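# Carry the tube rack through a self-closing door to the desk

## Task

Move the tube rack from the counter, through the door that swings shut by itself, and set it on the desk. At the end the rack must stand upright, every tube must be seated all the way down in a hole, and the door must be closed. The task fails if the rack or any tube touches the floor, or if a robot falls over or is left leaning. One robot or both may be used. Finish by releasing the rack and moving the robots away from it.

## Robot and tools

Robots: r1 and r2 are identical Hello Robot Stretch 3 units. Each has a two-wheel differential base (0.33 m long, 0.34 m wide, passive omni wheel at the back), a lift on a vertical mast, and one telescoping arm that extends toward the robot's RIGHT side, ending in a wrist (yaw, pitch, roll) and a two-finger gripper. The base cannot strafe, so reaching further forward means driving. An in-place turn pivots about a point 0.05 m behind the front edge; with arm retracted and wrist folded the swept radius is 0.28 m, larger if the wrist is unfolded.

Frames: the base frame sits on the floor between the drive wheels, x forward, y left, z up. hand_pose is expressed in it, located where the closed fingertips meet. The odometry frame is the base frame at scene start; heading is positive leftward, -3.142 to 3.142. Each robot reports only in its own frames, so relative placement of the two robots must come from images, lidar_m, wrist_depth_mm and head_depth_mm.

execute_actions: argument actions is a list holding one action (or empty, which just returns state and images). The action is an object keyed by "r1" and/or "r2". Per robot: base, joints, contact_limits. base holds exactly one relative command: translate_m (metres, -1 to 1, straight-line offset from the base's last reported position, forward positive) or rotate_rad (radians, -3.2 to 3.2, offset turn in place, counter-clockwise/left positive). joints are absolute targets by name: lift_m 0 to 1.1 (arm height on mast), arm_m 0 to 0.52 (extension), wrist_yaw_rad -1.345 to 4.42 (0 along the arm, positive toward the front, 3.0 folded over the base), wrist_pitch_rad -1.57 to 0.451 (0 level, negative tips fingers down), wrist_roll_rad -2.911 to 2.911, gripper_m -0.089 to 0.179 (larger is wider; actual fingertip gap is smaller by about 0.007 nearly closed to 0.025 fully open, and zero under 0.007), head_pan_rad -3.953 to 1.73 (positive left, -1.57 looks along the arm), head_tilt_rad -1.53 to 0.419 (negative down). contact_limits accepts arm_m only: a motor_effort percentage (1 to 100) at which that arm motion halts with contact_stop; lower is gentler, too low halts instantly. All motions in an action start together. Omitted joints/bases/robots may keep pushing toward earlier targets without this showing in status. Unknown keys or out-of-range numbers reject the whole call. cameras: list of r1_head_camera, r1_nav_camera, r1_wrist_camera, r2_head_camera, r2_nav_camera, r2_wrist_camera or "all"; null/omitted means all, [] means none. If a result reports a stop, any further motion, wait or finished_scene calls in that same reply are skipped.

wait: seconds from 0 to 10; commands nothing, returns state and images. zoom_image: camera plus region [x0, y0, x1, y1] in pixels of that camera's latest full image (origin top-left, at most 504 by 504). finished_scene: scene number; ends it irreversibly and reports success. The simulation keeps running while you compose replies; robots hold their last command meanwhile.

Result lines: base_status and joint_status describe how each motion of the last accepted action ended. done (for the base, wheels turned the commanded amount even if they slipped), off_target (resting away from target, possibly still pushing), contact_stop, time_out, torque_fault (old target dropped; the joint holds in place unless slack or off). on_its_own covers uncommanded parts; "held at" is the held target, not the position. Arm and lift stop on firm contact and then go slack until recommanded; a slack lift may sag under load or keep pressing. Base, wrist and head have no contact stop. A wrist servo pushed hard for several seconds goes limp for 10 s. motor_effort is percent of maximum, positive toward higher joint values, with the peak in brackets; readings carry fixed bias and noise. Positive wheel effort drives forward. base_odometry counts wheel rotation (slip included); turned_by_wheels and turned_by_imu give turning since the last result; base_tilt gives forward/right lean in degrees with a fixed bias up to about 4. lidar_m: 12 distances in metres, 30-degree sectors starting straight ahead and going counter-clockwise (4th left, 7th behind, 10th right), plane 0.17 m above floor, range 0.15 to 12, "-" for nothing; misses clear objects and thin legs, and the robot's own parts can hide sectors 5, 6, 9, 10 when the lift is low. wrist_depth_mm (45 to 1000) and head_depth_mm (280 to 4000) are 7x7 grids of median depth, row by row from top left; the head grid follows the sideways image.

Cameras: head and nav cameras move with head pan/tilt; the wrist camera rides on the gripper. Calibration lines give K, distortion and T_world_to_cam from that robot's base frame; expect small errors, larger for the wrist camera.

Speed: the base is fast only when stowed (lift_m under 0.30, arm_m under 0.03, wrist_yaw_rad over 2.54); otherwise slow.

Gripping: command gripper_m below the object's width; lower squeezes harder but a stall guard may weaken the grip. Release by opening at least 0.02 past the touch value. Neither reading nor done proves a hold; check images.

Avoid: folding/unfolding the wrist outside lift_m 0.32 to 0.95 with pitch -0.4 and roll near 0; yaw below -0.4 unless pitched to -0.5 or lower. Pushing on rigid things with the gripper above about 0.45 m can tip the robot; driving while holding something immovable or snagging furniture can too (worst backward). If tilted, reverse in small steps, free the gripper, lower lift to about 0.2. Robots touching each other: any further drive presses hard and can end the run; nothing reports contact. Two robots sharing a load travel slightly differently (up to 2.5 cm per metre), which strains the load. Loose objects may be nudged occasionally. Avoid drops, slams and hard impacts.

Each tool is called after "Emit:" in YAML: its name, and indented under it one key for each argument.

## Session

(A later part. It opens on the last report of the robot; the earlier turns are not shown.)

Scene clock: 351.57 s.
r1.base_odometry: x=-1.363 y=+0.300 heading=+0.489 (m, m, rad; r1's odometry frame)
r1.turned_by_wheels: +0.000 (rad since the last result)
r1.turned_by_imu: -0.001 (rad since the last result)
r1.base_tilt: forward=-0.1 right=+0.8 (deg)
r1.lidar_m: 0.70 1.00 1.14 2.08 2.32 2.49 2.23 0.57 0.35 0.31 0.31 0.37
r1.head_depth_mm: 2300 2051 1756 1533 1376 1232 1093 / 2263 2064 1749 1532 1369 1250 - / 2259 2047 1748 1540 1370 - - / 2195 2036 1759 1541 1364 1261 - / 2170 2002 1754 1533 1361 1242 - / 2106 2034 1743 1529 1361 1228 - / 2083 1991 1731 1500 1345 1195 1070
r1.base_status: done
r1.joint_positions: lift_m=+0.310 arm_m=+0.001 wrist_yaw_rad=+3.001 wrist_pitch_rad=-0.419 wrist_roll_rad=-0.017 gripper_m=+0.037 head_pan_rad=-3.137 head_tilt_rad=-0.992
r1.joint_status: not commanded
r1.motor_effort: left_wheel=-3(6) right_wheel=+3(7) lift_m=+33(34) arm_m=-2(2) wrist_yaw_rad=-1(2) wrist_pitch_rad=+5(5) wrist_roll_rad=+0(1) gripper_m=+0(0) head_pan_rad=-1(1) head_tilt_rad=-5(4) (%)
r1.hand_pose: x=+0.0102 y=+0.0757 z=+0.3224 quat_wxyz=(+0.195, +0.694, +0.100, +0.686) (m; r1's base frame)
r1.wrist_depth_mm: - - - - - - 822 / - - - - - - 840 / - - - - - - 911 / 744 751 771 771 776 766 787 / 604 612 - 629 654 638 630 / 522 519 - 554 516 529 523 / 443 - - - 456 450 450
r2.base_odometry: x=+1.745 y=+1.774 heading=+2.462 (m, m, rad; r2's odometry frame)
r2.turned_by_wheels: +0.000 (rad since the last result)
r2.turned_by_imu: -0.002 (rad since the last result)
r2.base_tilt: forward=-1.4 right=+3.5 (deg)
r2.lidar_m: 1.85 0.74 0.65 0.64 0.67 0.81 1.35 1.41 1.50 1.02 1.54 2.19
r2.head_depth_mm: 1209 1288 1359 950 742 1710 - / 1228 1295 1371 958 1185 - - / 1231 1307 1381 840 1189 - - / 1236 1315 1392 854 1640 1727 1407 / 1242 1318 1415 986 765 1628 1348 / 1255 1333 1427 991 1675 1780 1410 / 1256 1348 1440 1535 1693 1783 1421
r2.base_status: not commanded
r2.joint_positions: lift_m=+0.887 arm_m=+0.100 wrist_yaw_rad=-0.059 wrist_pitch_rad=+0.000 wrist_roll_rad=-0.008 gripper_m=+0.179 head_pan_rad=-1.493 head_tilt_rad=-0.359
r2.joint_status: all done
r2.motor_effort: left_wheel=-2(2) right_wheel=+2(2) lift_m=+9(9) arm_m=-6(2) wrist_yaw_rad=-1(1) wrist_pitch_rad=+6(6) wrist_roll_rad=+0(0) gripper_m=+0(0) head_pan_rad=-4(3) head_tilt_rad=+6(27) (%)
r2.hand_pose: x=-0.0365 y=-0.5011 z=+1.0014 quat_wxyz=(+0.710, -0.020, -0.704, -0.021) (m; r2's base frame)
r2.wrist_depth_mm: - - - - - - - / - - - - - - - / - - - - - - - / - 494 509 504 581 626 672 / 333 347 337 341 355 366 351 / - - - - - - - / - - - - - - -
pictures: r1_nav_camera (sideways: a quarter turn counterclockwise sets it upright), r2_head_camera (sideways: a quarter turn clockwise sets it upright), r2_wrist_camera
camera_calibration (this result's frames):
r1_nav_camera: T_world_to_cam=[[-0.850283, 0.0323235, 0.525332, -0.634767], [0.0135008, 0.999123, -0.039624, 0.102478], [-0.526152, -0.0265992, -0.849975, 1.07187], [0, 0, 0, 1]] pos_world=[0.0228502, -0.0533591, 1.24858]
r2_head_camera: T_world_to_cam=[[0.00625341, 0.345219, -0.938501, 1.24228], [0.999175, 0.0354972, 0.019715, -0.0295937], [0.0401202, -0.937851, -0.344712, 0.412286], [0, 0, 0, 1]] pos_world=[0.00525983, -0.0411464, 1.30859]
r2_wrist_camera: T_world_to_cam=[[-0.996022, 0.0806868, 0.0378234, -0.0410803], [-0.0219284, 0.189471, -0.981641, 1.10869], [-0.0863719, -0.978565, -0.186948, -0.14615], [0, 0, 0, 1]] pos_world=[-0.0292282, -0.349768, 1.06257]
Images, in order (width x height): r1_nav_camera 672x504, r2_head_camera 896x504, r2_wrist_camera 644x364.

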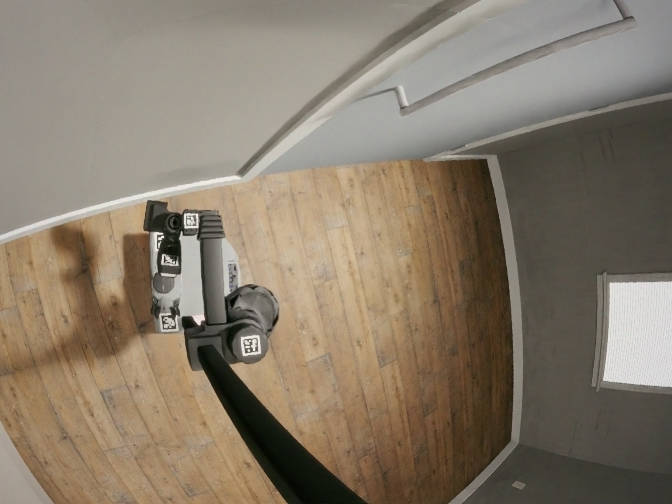

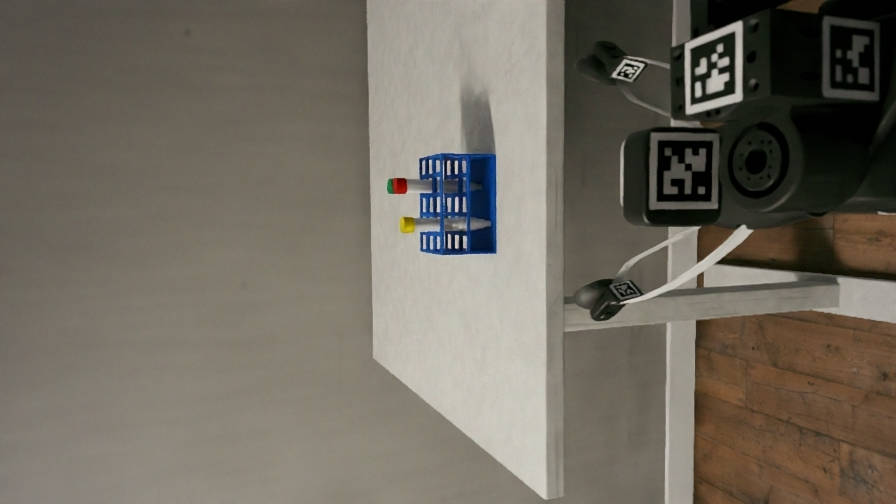

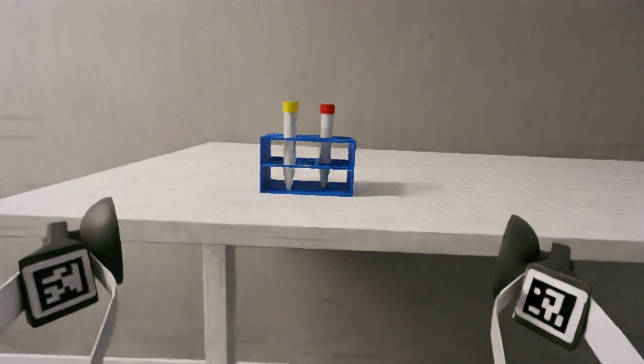

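Emit:
zoom_image:
  camera: "r2_wrist_camera"
  region: [240, 85, 380, 205]

Emit:
execute_actions:
  actions: []
  cameras: ["r1_nav_camera","r2_wrist_camera"]

Region (240, 85, 380, 205) of r2_wrist_camera's 644x364 image, scaled by 3.600; it fills the top 432 rows of this view, and the rest is white.

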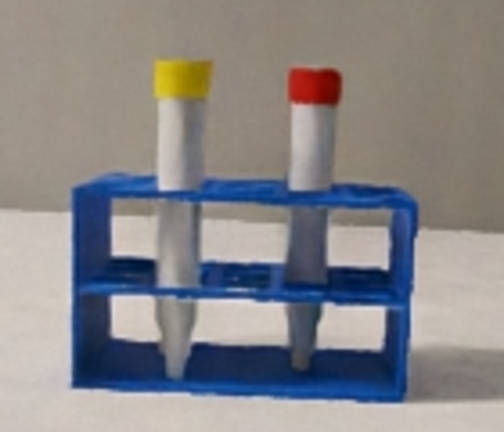

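Scene clock: 356.23 s.
r1.base_odometry: x=-1.363 y=+0.300 heading=+0.489 (m, m, rad; r1's odometry frame)
r1.turned_by_wheels: +0.000 (rad since the last result)
r1.turned_by_imu: -0.001 (rad since the last result)
r1.base_tilt: forward=+0.1 right=+0.9 (deg)
r1.lidar_m: 0.70 1.00 1.14 2.07 2.33 2.49 2.22 0.57 0.35 0.31 0.31 0.38
r1.head_depth_mm: 2333 2041 1764 1537 1377 1231 1088 / 2275 2054 1748 1540 1378 1245 - / 2262 2027 1749 1532 1366 - - / 2203 2044 1759 1532 1361 1261 - / 2176 2027 1744 1535 1368 1247 - / 2115 2032 1744 1536 1355 1235 - / 2071 2013 1720 1505 1337 1193 1066
r1.base_status: done
r1.joint_positions: lift_m=+0.310 arm_m=+0.001 wrist_yaw_rad=+3.001 wrist_pitch_rad=-0.419 wrist_roll_rad=-0.017 gripper_m=+0.037 head_pan_rad=-3.137 head_tilt_rad=-0.992
r1.joint_status: not commanded
r1.motor_effort: left_wheel=-3(6) right_wheel=+3(7) lift_m=+34(34) arm_m=-2(2) wrist_yaw_rad=+0(2) wrist_pitch_rad=+5(5) wrist_roll_rad=+0(1) gripper_m=+0(0) head_pan_rad=-1(1) head_tilt_rad=-5(4) (%)
r1.hand_pose: x=+0.0102 y=+0.0757 z=+0.3224 quat_wxyz=(+0.195, +0.694, +0.100, +0.686) (m; r1's base frame)
r1.wrist_depth_mm: - - - - - - 816 / - - - - - - 839 / - - - - - - 923 / 767 771 779 762 784 782 796 / 613 626 - 618 655 626 638 / 515 522 - 541 527 533 546 / 446 - - - 450 450 457
r2.base_odometry: x=+1.745 y=+1.774 heading=+2.462 (m, m, rad; r2's odometry frame)
r2.turned_by_wheels: +0.000 (rad since the last result)
r2.turned_by_imu: -0.001 (rad since the last result)
r2.base_tilt: forward=-1.4 right=+3.5 (deg)
r2.lidar_m: 1.85 0.74 0.65 0.64 0.67 0.81 1.34 1.41 1.50 1.01 1.54 2.17
r2.head_depth_mm: 1206 1292 1368 946 740 1711 - / 1217 1304 1374 953 1179 - - / 1220 1305 1397 842 1203 - - / 1236 1313 1400 852 1650 1753 1398 / 1236 1318 1407 986 767 1621 1341 / 1241 1338 1438 999 1663 1746 1422 / 1251 1336 1441 1548 1698 1773 1413
r2.base_status: not commanded
r2.joint_positions: lift_m=+0.887 arm_m=+0.100 wrist_yaw_rad=-0.059 wrist_pitch_rad=+0.000 wrist_roll_rad=-0.008 gripper_m=+0.179 head_pan_rad=-1.493 head_tilt_rad=-0.359
r2.joint_status: all done
r2.motor_effort: left_wheel=-2(2) right_wheel=+2(2) lift_m=+9(9) arm_m=-6(2) wrist_yaw_rad=-1(1) wrist_pitch_rad=+6(6) wrist_roll_rad=+0(0) gripper_m=+0(0) head_pan_rad=-3(3) head_tilt_rad=+6(27) (%)
r2.hand_pose: x=-0.0365 y=-0.5011 z=+1.0014 quat_wxyz=(+0.710, -0.020, -0.704, -0.021) (m; r2's base frame)
r2.wrist_depth_mm: - - - - - - - / - - - - - - - / - - - - - - - / - 491 511 491 586 631 679 / 332 348 337 343 355 363 352 / - - - - - - - / - - - - - - -
pictures: r1_nav_camera (sideways: a quarter turn counterclockwise sets it upright), r2_wrist_camera
camera_calibration (this result's frames):
r1_nav_camera: T_world_to_cam=[[-0.850284, 0.0323235, 0.525331, -0.634767], [0.0135008, 0.999123, -0.039624, 0.102478], [-0.526152, -0.0265992, -0.849975, 1.07187], [0, 0, 0, 1]] pos_world=[0.0228502, -0.0533591, 1.24858]
r2_wrist_camera: T_world_to_cam=[[-0.996022, 0.0806868, 0.0378235, -0.0410804], [-0.0219285, 0.189471, -0.981641, 1.10869], [-0.086372, -0.978565, -0.186948, -0.14615], [0, 0, 0, 1]] pos_world=[-0.0292282, -0.349768, 1.06257]
Images, in order (width x height): r1_nav_camera 672x504, r2_wrist_camera 644x364.

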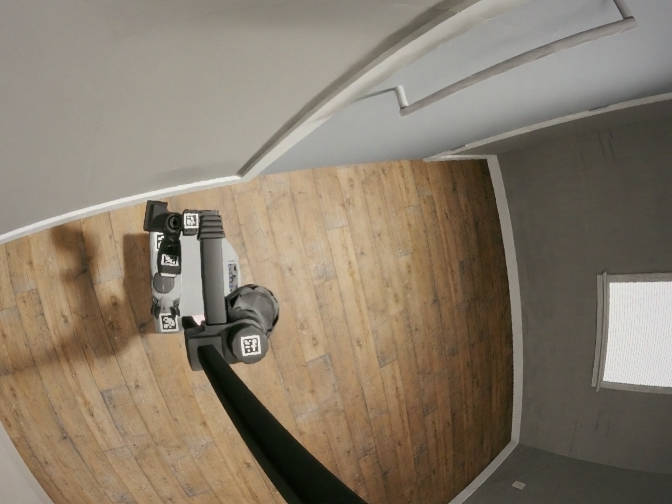

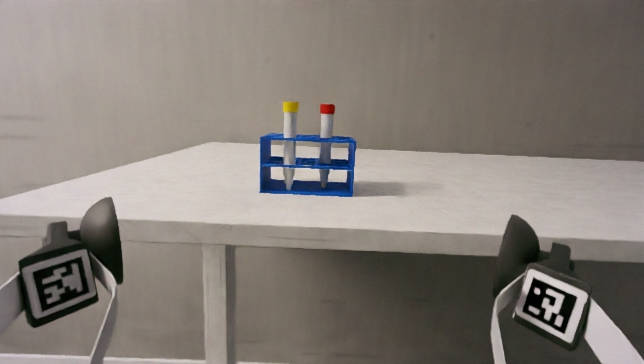

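Door shut, rack upright, tubes down.

Emit:
finished_scene:
  scene: 2

The scene is finished: the task was done.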